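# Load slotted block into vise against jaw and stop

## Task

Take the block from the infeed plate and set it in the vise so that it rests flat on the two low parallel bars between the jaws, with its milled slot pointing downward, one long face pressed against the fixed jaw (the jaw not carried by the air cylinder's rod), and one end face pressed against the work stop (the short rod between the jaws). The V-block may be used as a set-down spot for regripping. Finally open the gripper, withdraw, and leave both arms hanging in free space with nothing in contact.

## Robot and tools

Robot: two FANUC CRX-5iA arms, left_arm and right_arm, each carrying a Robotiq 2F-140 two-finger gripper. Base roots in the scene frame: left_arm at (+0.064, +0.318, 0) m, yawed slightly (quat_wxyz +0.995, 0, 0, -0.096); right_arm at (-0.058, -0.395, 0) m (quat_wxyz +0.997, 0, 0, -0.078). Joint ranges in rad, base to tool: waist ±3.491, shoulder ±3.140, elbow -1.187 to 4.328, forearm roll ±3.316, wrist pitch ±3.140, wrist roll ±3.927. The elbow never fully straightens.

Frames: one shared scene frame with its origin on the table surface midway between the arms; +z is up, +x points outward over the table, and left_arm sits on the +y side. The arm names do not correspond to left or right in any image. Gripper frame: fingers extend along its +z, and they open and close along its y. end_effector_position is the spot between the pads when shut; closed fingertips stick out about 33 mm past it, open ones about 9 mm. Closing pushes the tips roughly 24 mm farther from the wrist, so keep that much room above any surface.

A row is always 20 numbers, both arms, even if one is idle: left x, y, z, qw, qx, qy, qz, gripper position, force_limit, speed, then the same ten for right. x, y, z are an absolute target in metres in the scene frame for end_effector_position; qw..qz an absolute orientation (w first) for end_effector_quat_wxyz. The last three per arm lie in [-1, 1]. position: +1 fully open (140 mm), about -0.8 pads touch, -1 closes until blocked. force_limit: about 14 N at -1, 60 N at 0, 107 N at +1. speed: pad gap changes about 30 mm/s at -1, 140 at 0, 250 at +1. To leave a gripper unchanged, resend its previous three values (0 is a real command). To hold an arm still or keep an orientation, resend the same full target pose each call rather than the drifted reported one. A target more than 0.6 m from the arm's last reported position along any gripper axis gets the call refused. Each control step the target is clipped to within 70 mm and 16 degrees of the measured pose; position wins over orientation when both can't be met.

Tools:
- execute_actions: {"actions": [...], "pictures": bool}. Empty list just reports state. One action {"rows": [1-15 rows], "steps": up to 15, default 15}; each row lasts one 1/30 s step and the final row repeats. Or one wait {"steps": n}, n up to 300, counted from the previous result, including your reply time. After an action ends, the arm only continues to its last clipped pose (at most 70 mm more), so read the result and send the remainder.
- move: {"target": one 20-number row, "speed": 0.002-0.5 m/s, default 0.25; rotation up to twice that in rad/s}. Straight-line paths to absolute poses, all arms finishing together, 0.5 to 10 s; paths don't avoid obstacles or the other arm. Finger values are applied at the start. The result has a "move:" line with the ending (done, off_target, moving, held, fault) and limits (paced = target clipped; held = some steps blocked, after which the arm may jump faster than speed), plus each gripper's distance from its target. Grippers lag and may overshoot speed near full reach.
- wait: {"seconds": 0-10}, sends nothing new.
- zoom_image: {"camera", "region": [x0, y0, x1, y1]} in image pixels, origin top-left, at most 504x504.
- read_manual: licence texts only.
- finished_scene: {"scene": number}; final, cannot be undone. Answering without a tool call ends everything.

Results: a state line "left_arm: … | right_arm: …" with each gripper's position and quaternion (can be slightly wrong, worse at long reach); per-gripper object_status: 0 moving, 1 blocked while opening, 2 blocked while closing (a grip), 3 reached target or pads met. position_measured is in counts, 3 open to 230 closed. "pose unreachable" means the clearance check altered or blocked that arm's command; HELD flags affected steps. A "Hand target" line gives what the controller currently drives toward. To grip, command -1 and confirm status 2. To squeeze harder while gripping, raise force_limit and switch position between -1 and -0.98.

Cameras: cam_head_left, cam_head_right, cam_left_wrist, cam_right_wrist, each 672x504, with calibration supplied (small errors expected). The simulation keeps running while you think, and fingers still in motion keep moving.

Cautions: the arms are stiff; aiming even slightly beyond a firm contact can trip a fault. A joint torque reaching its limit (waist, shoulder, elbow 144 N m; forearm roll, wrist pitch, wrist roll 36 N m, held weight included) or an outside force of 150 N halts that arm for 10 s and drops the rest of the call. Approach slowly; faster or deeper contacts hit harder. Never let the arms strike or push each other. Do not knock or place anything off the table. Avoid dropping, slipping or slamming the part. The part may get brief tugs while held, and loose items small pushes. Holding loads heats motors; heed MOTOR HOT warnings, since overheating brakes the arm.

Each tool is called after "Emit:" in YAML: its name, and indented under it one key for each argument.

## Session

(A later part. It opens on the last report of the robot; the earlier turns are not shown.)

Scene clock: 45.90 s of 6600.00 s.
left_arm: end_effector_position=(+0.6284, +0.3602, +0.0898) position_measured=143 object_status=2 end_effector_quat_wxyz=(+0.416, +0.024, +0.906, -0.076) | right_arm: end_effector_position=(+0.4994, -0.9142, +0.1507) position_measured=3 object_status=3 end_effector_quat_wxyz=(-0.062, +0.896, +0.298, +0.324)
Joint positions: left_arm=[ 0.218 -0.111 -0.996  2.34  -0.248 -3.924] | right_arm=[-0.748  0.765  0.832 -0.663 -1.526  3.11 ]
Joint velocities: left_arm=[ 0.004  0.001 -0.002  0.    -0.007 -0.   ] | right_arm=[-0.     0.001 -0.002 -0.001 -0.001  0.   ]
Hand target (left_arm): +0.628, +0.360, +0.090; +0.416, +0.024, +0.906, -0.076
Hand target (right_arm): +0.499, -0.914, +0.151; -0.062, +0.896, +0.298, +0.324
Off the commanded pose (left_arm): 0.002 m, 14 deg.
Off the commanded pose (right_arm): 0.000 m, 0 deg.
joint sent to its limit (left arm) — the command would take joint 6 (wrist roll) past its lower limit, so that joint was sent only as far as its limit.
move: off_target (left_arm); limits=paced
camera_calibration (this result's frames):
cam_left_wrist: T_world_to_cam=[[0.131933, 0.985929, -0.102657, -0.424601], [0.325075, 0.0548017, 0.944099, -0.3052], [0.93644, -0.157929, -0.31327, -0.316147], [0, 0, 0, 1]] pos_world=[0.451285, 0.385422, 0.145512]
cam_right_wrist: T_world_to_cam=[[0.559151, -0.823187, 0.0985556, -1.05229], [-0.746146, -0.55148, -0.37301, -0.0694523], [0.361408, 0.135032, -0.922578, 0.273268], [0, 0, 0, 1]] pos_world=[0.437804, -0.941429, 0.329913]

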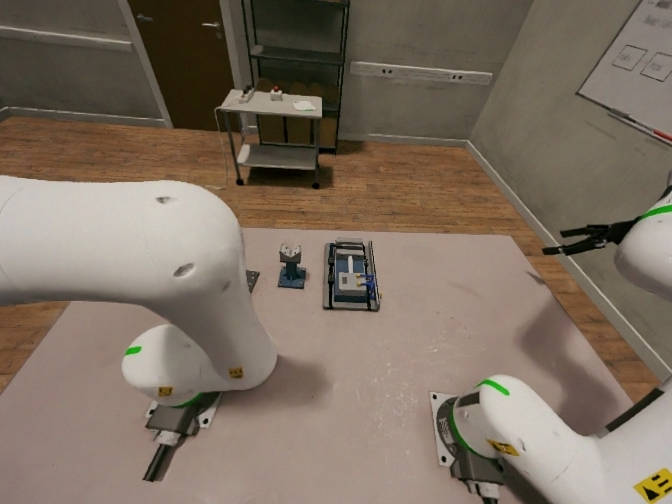

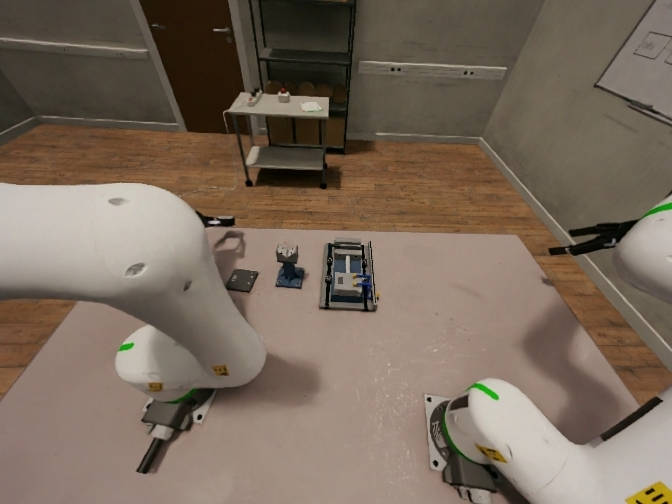

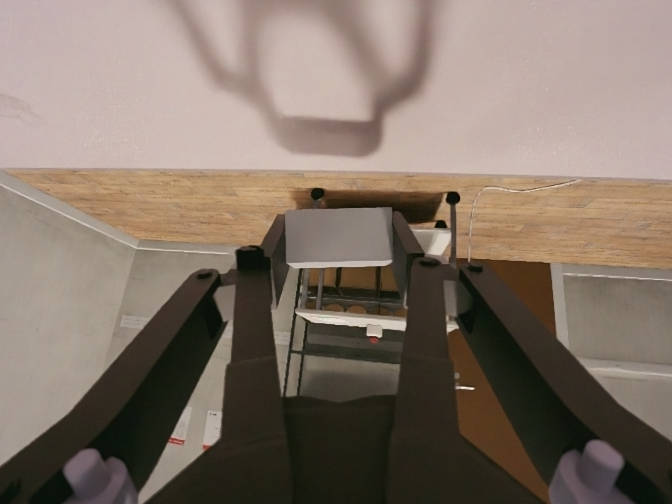

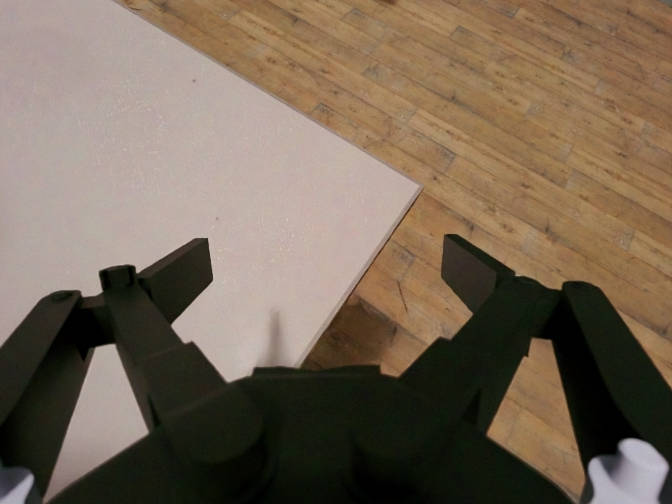

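Emit:
move:
  target: [0.52,0.4,0.13,0.1,-0.35,0.92,0.15,-1,0,0,0.4994,-0.9142,0.1507,-0.062,0.896,0.298,0.324,1,0,0]
  speed: 0.2

Emit:
move:
  target: [0.5,0.52,0.06,0.354,-0.612,0.612,0.354,-1,0,0,0.4994,-0.9142,0.1507,-0.062,0.896,0.298,0.324,1,0,0]

Scene clock: 53.67 s of 6600.00 s.
left_arm: end_effector_position=(+0.5199, +0.4009, +0.1314) position_measured=143 object_status=2 end_effector_quat_wxyz=(+0.101, -0.350, +0.919, +0.151) | right_arm: end_effector_position=(+0.4994, -0.9142, +0.1507) position_measured=3 object_status=3 end_effector_quat_wxyz=(-0.062, +0.896, +0.298, +0.324)
Joint positions: left_arm=[-0.189 -0.002 -0.421  2.758  1.235 -3.46 ] | right_arm=[-0.748  0.765  0.832 -0.663 -1.526  3.11 ]
Joint velocities: left_arm=[ 0. -0. -0.  0. -0.  0.] | right_arm=[ 0.     0.     0.001  0.001  0.    -0.   ]
Hand target (left_arm): +0.520, +0.401, +0.131; +0.101, -0.350, +0.919, +0.151
Hand target (right_arm): +0.499, -0.914, +0.151; -0.062, +0.896, +0.298, +0.324
Off the commanded pose (left_arm): 0.002 m, 0 deg.
Off the commanded pose (right_arm): 0.000 m, 0 deg.
After step 90, 1.67 s passed at rest.
move: done
camera_calibration (this result's frames):
cam_left_wrist: T_world_to_cam=[[-0.653133, 0.728989, 0.204919, 0.0246894], [0.666318, 0.424694, 0.612908, -0.593627], [0.359775, 0.536851, -0.76312, -0.114697], [0, 0, 0, 1]] pos_world=[0.452935, 0.295687, 0.271252]
cam_right_wrist: T_world_to_cam=[[0.559151, -0.823187, 0.0985555, -1.05229], [-0.746146, -0.551479, -0.37301, -0.0694521], [0.361408, 0.135032, -0.922578, 0.273268], [0, 0, 0, 1]] pos_world=[0.437804, -0.941429, 0.329913]

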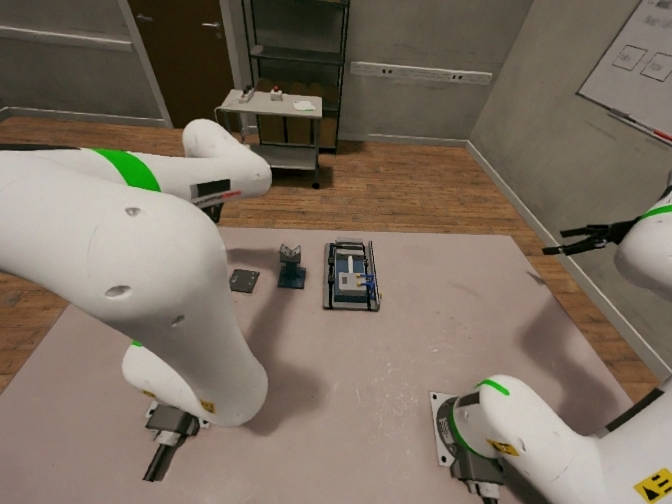

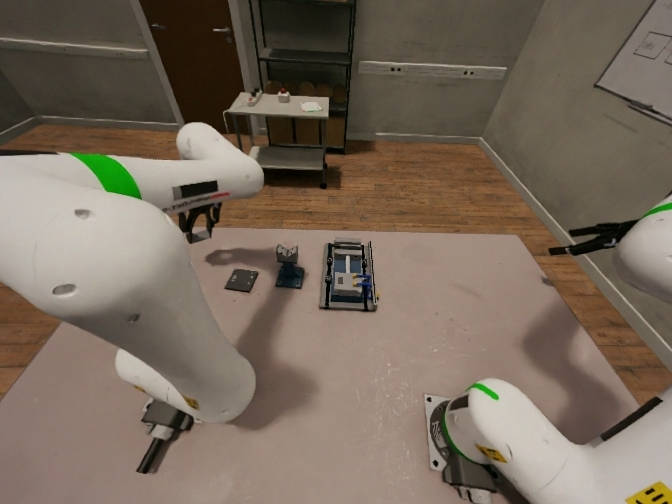

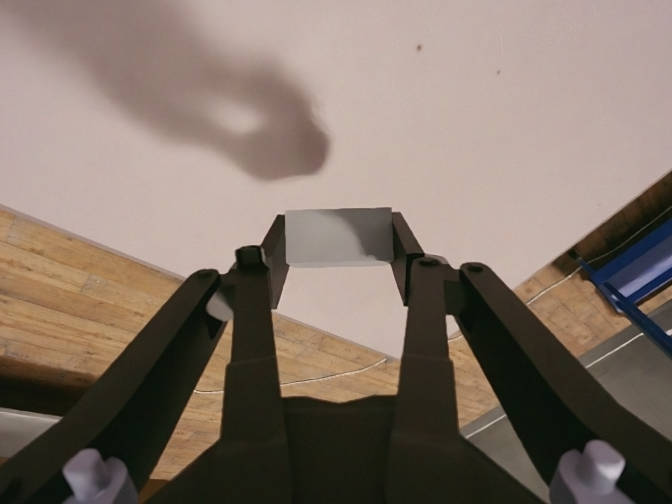

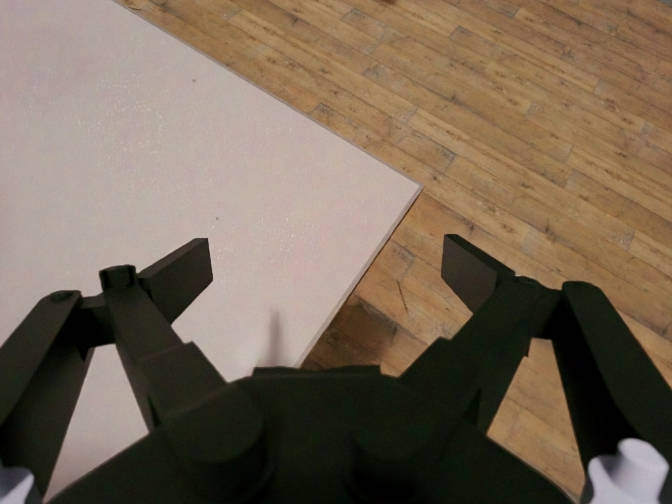

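Scene clock: 56.13 s of 6600.00 s.
left_arm: end_effector_position=(+0.5006, +0.5196, +0.0612) position_measured=143 object_status=2 end_effector_quat_wxyz=(-0.355, +0.612, -0.612, -0.353) | right_arm: end_effector_position=(+0.4994, -0.9142, +0.1507) position_measured=3 object_status=3 end_effector_quat_wxyz=(-0.062, +0.896, +0.298, +0.324)
Joint positions: left_arm=[-0.211  0.364 -0.72   2.158  1.285 -2.033] | right_arm=[-0.748  0.765  0.832 -0.663 -1.526  3.11 ]
Joint velocities: left_arm=[ 0.    -0.001 -0.    -0.     0.001  0.001] | right_arm=[ 0.     0.     0.001 -0.    -0.     0.   ]
Hand target (left_arm): +0.501, +0.520, +0.061; -0.355, +0.612, -0.612, -0.353
Hand target (right_arm): +0.499, -0.914, +0.151; -0.062, +0.896, +0.298, +0.324
Off the commanded pose (left_arm): 0.001 m, 0 deg.
Off the commanded pose (right_arm): 0.000 m, 0 deg.
move: done
camera_calibration (this result's frames):
cam_left_wrist: T_world_to_cam=[[-0.999589, 0.0239968, 0.0156865, 0.491204], [0.0189042, 0.14035, 0.989921, -0.139386], [0.0215533, 0.989811, -0.140746, -0.329231], [0, 0, 0, 1]] pos_world=[0.500733, 0.333652, 0.0839377]
cam_right_wrist: T_world_to_cam=[[0.559151, -0.823187, 0.0985555, -1.05229], [-0.746146, -0.55148, -0.37301, -0.0694521], [0.361408, 0.135032, -0.922578, 0.273268], [0, 0, 0, 1]] pos_world=[0.437804, -0.941429, 0.329913]

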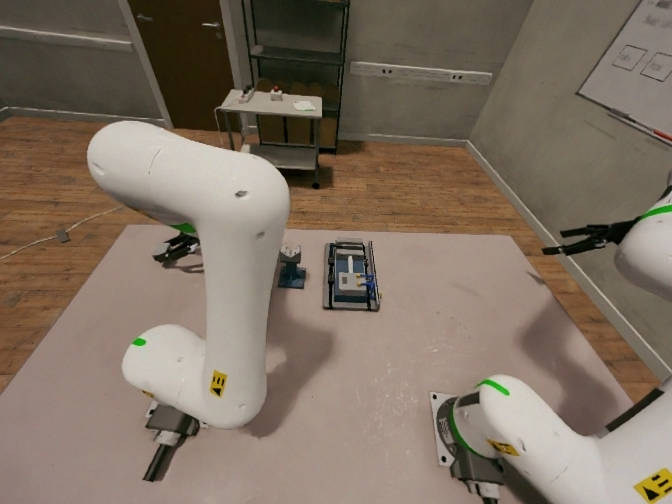

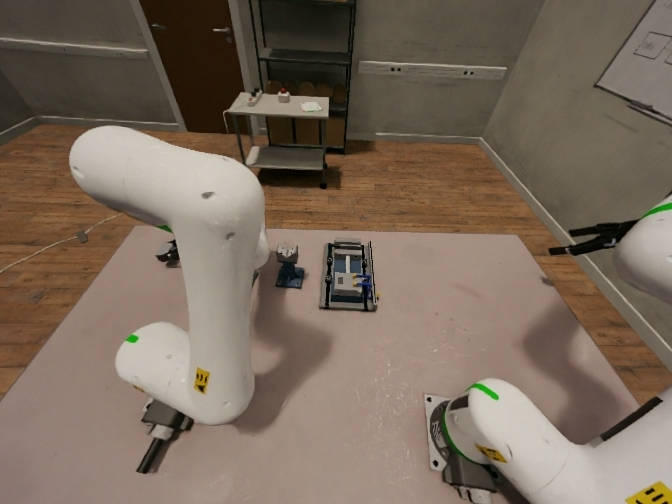

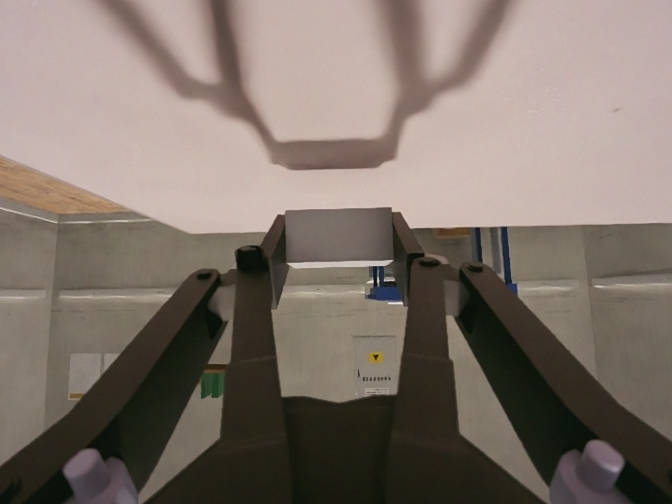

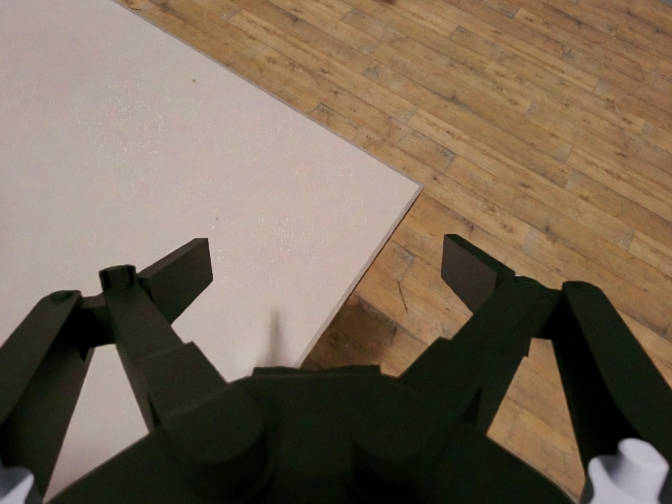

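Emit:
move:
  target: [0.5,0.52,0.029,0.354,-0.612,0.612,0.354,-1,0,0,0.4994,-0.9142,0.1507,-0.062,0.896,0.298,0.324,1,0,0]
  speed: 0.03

Emit:
move:
  target: [0.5,0.52,0.029,0.354,-0.612,0.612,0.354,0.3,0,0,0.4994,-0.9142,0.1507,-0.062,0.896,0.298,0.324,1,0,0]

Emit:
move:
  target: [0.5,0.51,0.09,0.354,-0.612,0.612,0.354,0.3,0,0,0.4994,-0.9142,0.1507,-0.062,0.896,0.298,0.324,1,0,0]

Emit:
move:
  target: [0.5,0.538,0.1,0,1,0,0,0.3,0,0,0.4994,-0.9142,0.1507,-0.062,0.896,0.298,0.324,1,0,0]
  speed: 0.4

Scene clock: 63.93 s of 6600.00 s.
left_arm: end_effector_position=(+0.5001, +0.5200, +0.0291) position_measured=143 object_status=2 end_effector_quat_wxyz=(-0.354, +0.612, -0.612, -0.354) | right_arm: end_effector_position=(+0.4994, -0.9142, +0.1507) position_measured=3 object_status=3 end_effector_quat_wxyz=(-0.062, +0.896, +0.298, +0.324)
Joint positions: left_arm=[-0.204  0.431 -0.73   2.135  1.241 -1.97 ] | right_arm=[-0.748  0.765  0.832 -0.663 -1.526  3.11 ]
Joint velocities: left_arm=[-0.    -0.001  0.    -0.     0.001 -0.   ] | right_arm=[-0.     0.002 -0.001 -0.001 -0.     0.   ]
Hand target (left_arm): +0.500, +0.520, +0.029; -0.354, +0.612, -0.612, -0.354
Hand target (right_arm): +0.499, -0.914, +0.151; -0.062, +0.896, +0.298, +0.324
Off the commanded pose (left_arm): 0.000 m, 0 deg.
Off the commanded pose (right_arm): 0.000 m, 0 deg.
After step 90, 3.47 s passed at rest.
move: done
camera_calibration (this result's frames):
cam_left_wrist: T_world_to_cam=[[-0.999578, 0.0223712, 0.0185481, 0.491924], [0.0215248, 0.141145, 0.989755, -0.109385], [0.0195241, 0.989736, -0.141567, -0.332998], [0, 0, 0, 1]] pos_world=[0.500573, 0.334014, 0.0519984]
cam_right_wrist: T_world_to_cam=[[0.559151, -0.823187, 0.0985546, -1.05229], [-0.746147, -0.551479, -0.37301, -0.0694508], [0.361408, 0.135033, -0.922578, 0.273269], [0, 0, 0, 1]] pos_world=[0.437804, -0.941429, 0.329913]

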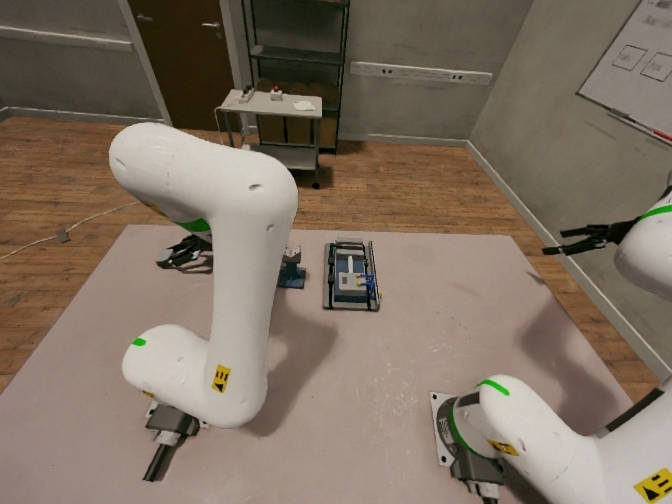

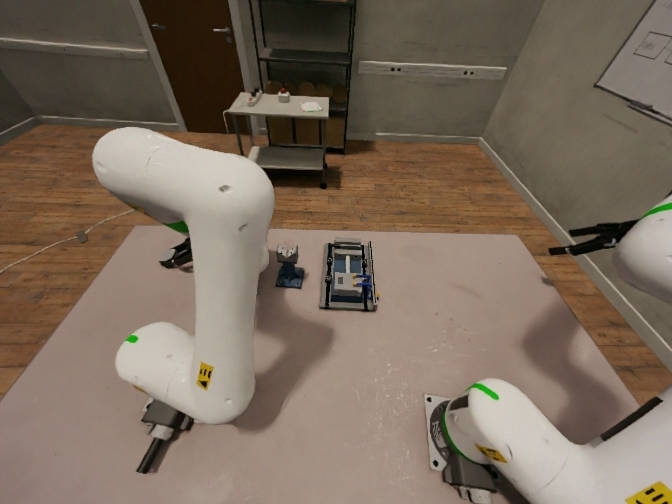

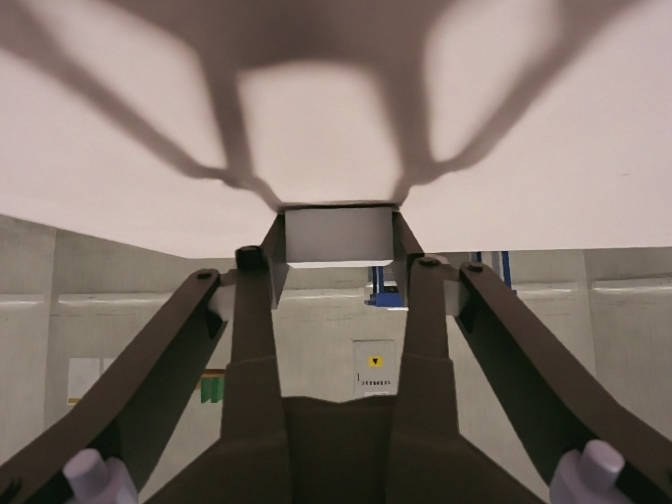

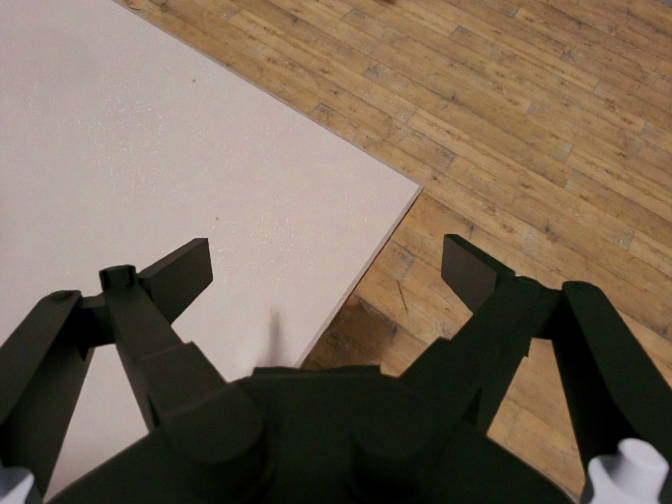

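Scene clock: 64.63 s of 6600.00 s.
left_arm: end_effector_position=(+0.5000, +0.5200, +0.0290) position_measured=91 object_status=3 end_effector_quat_wxyz=(-0.354, +0.612, -0.612, -0.354) | right_arm: end_effector_position=(+0.4994, -0.9142, +0.1507) position_measured=3 object_status=3 end_effector_quat_wxyz=(-0.062, +0.896, +0.298, +0.324)
Joint positions: left_arm=[-0.204  0.431 -0.73   2.135  1.241 -1.97 ] | right_arm=[-0.748  0.765  0.832 -0.663 -1.526  3.11 ]
Joint velocities: left_arm=[ 0.    -0.     0.    -0.    -0.001 -0.   ] | right_arm=[ 0.001  0.001  0.    -0.    -0.     0.   ]
Hand target (left_arm): +0.500, +0.520, +0.029; -0.354, +0.612, -0.612, -0.354
Hand target (right_arm): +0.499, -0.914, +0.151; -0.062, +0.896, +0.298, +0.324
Off the commanded pose (left_arm): 0.000 m, 0 deg.
Off the commanded pose (right_arm): 0.000 m, 0 deg.
move: done
camera_calibration (this result's frames):
cam_left_wrist: T_world_to_cam=[[-0.999581, 0.0221755, 0.0186258, 0.491953], [0.0215735, 0.14112, 0.989757, -0.109315], [0.0193199, 0.989744, -0.14154, -0.332934], [0, 0, 0, 1]] pos_world=[0.500537, 0.334037, 0.0519085]
cam_right_wrist: T_world_to_cam=[[0.55915, -0.823188, 0.0985546, -1.05229], [-0.746147, -0.551478, -0.37301, -0.0694506], [0.361408, 0.135033, -0.922578, 0.273269], [0, 0, 0, 1]] pos_world=[0.437804, -0.941429, 0.329913]

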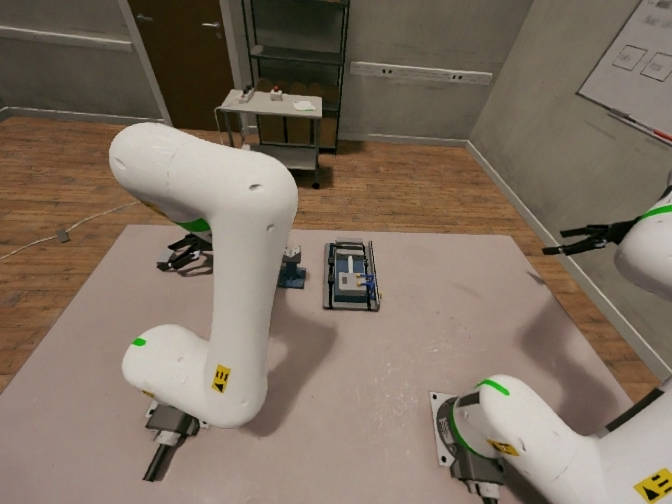

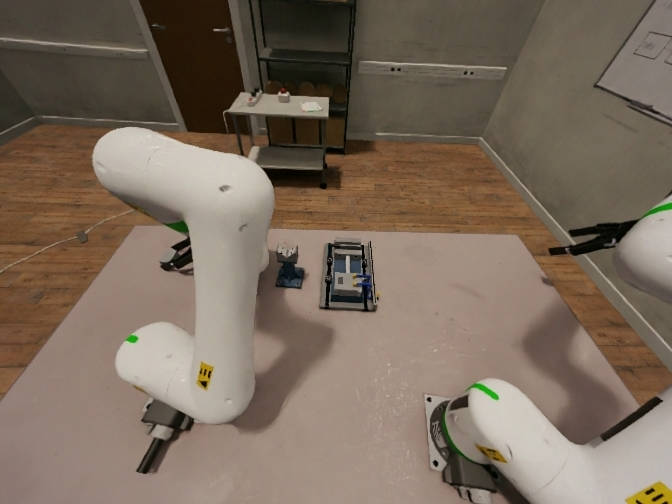

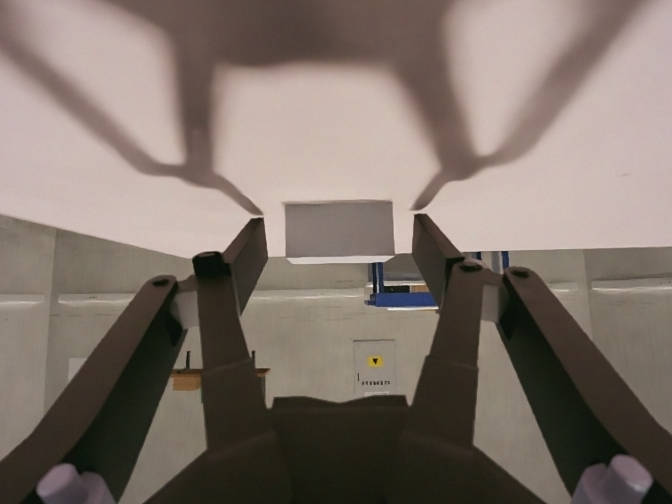

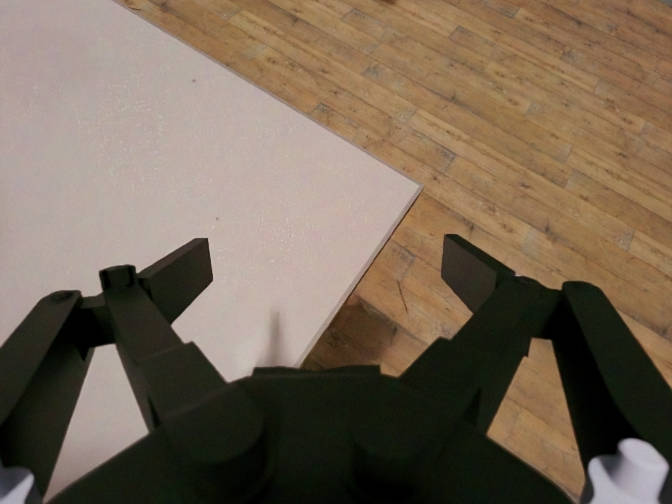

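Scene clock: 65.40 s of 6600.00 s.
left_arm: end_effector_position=(+0.4999, +0.5101, +0.0899) position_measured=91 object_status=3 end_effector_quat_wxyz=(-0.354, +0.612, -0.612, -0.354) | right_arm: end_effector_position=(+0.4994, -0.9142, +0.1507) position_measured=3 object_status=3 end_effector_quat_wxyz=(-0.062, +0.896, +0.298, +0.324)
Joint positions: left_arm=[-0.241  0.313 -0.694  2.201  1.342 -2.092] | right_arm=[-0.748  0.765  0.832 -0.663 -1.526  3.11 ]
Joint velocities: left_arm=[-0.001 -0.    -0.001  0.    -0.    -0.   ] | right_arm=[-0.    -0.     0.001  0.    -0.001  0.   ]
Hand target (left_arm): +0.500, +0.510, +0.090; -0.354, +0.612, -0.612, -0.354
Hand target (right_arm): +0.499, -0.914, +0.151; -0.062, +0.896, +0.298, +0.324
Off the commanded pose (left_arm): 0.000 m, 0 deg.
Off the commanded pose (right_arm): 0.000 m, 0 deg.
move: done
camera_calibration (this result's frames):
cam_left_wrist: T_world_to_cam=[[-0.999587, 0.0218193, 0.0186842, 0.491154], [0.0215796, 0.14105, 0.989767, -0.168123], [0.0189606, 0.989762, -0.141463, -0.314298], [0, 0, 0, 1]] pos_world=[0.500539, 0.324077, 0.112764]
cam_right_wrist: T_world_to_cam=[[0.55915, -0.823188, 0.0985546, -1.05229], [-0.746147, -0.551478, -0.37301, -0.0694507], [0.361408, 0.135033, -0.922578, 0.273269], [0, 0, 0, 1]] pos_world=[0.437804, -0.941429, 0.329913]

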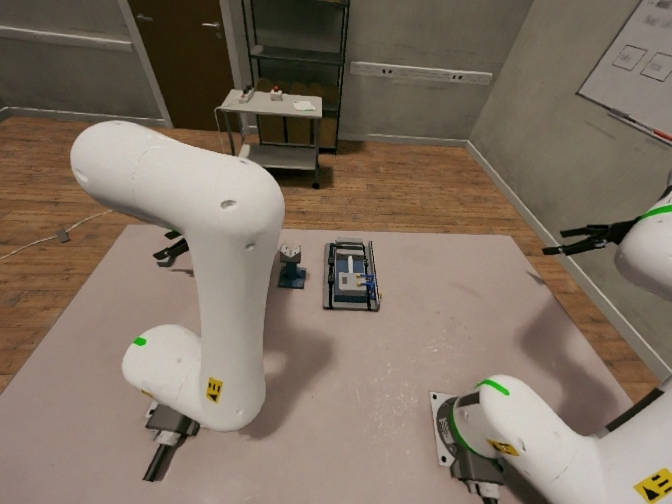

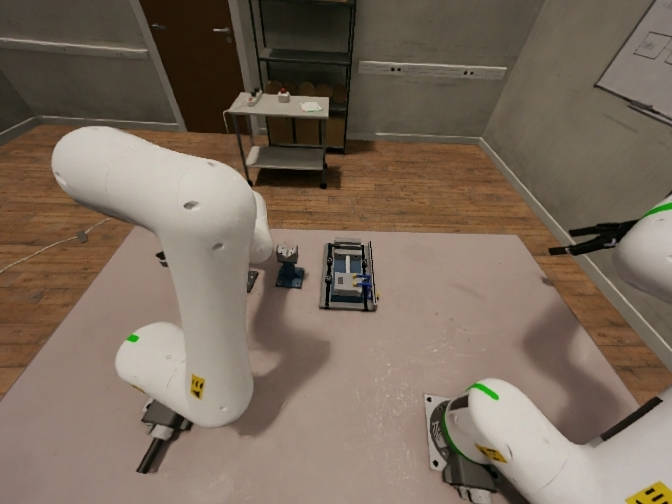

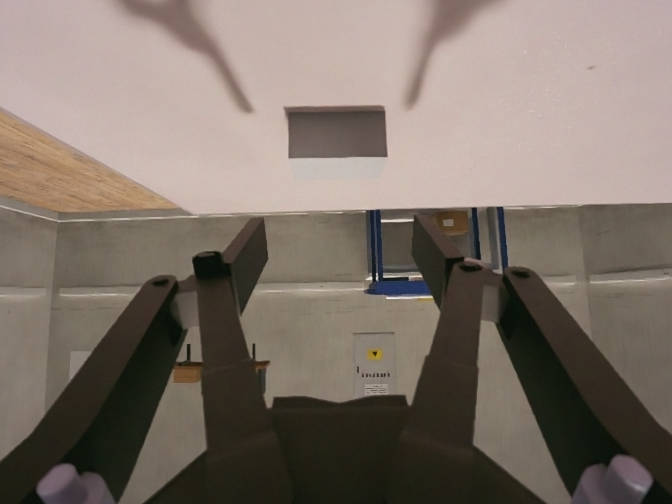

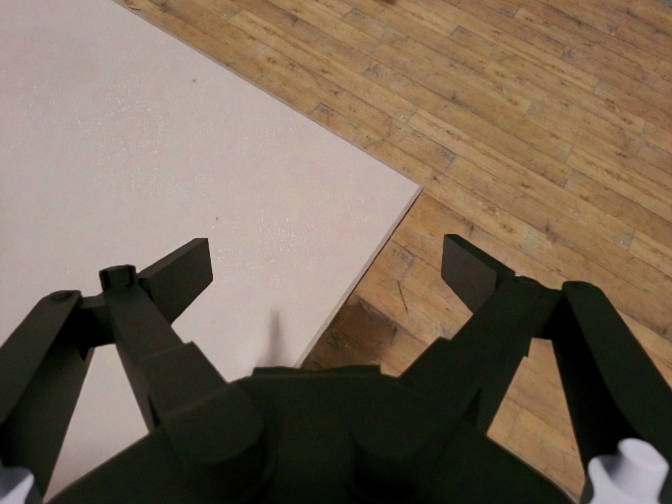

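Scene clock: 68.13 s of 6600.00 s.
left_arm: end_effector_position=(+0.4990, +0.5370, +0.0988) position_measured=91 object_status=3 end_effector_quat_wxyz=(+0.002, +1.000, +0.001, -0.003) | right_arm: end_effector_position=(+0.4994, -0.9142, +0.1507) position_measured=3 object_status=3 end_effector_quat_wxyz=(-0.062, +0.896, +0.298, +0.324)
Joint positions: left_arm=[ 0.39   0.154 -0.164  3.144  1.258 -1.768] | right_arm=[-0.748  0.765  0.832 -0.663 -1.526  3.11 ]
Joint velocities: left_arm=[ 0.001  0.    -0.001  0.     0.001  0.   ] | right_arm=[ 0.    -0.001 -0.001  0.    -0.001  0.   ]
Hand target (left_arm): +0.499, +0.537, +0.099; +0.002, +1.000, +0.001, -0.003
Hand target (right_arm): +0.499, -0.914, +0.151; -0.062, +0.896, +0.298, +0.324
Off the commanded pose (left_arm): 0.002 m, 0 deg.
Off the commanded pose (right_arm): 0.000 m, 0 deg.
move: done
camera_calibration (this result's frames):
cam_left_wrist: T_world_to_cam=[[-0.0261275, -0.999636, -0.00671948, 0.554791], [-0.926434, 0.0216879, 0.375832, 0.417049], [-0.37555, 0.0160447, -0.926663, 0.457619], [0, 0, 0, 1]] pos_world=[0.572723, 0.538202, 0.271046]
cam_right_wrist: T_world_to_cam=[[0.55915, -0.823188, 0.0985544, -1.05229], [-0.746147, -0.551478, -0.37301, -0.0694506], [0.361408, 0.135033, -0.922578, 0.273269], [0, 0, 0, 1]] pos_world=[0.437804, -0.941429, 0.329913]

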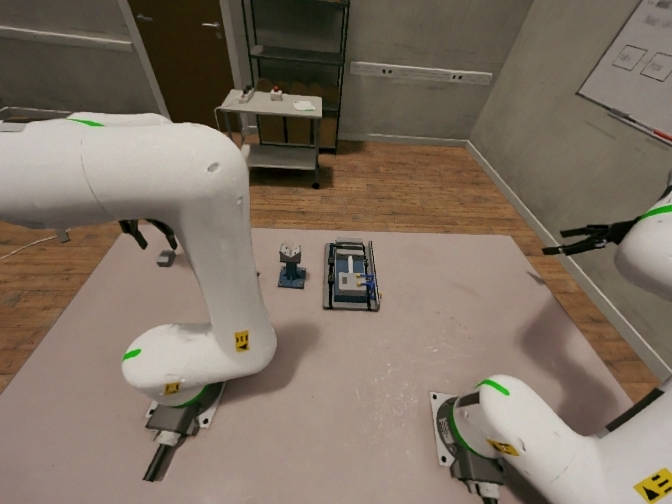

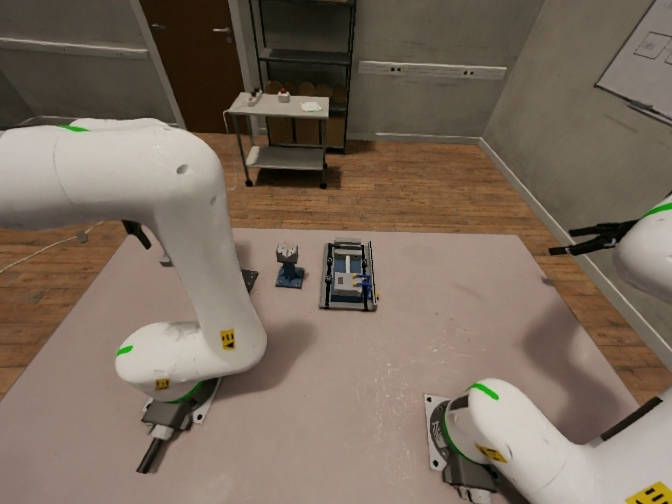

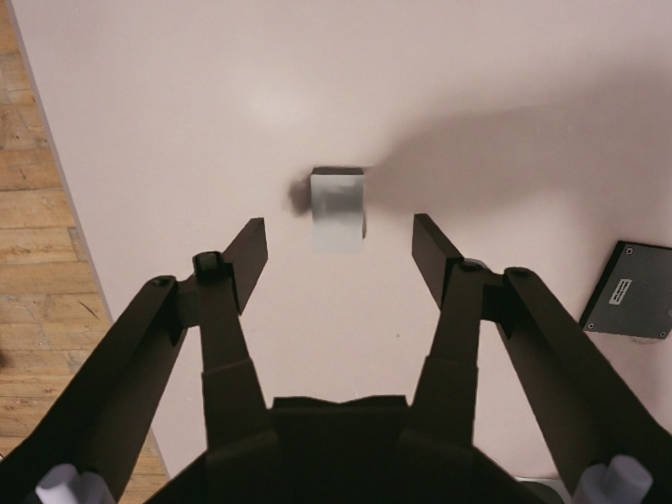

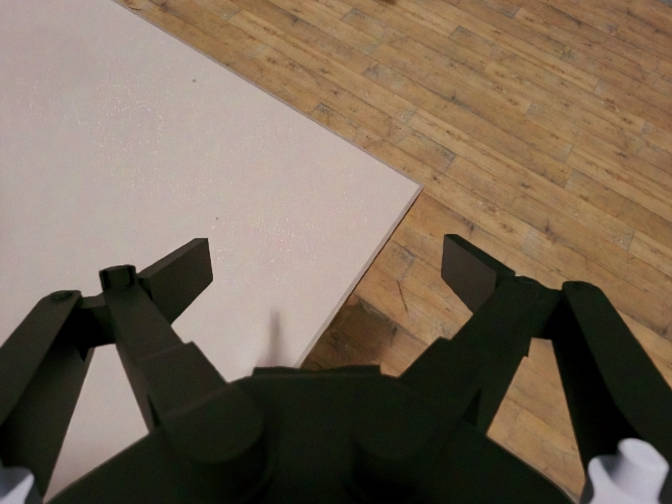

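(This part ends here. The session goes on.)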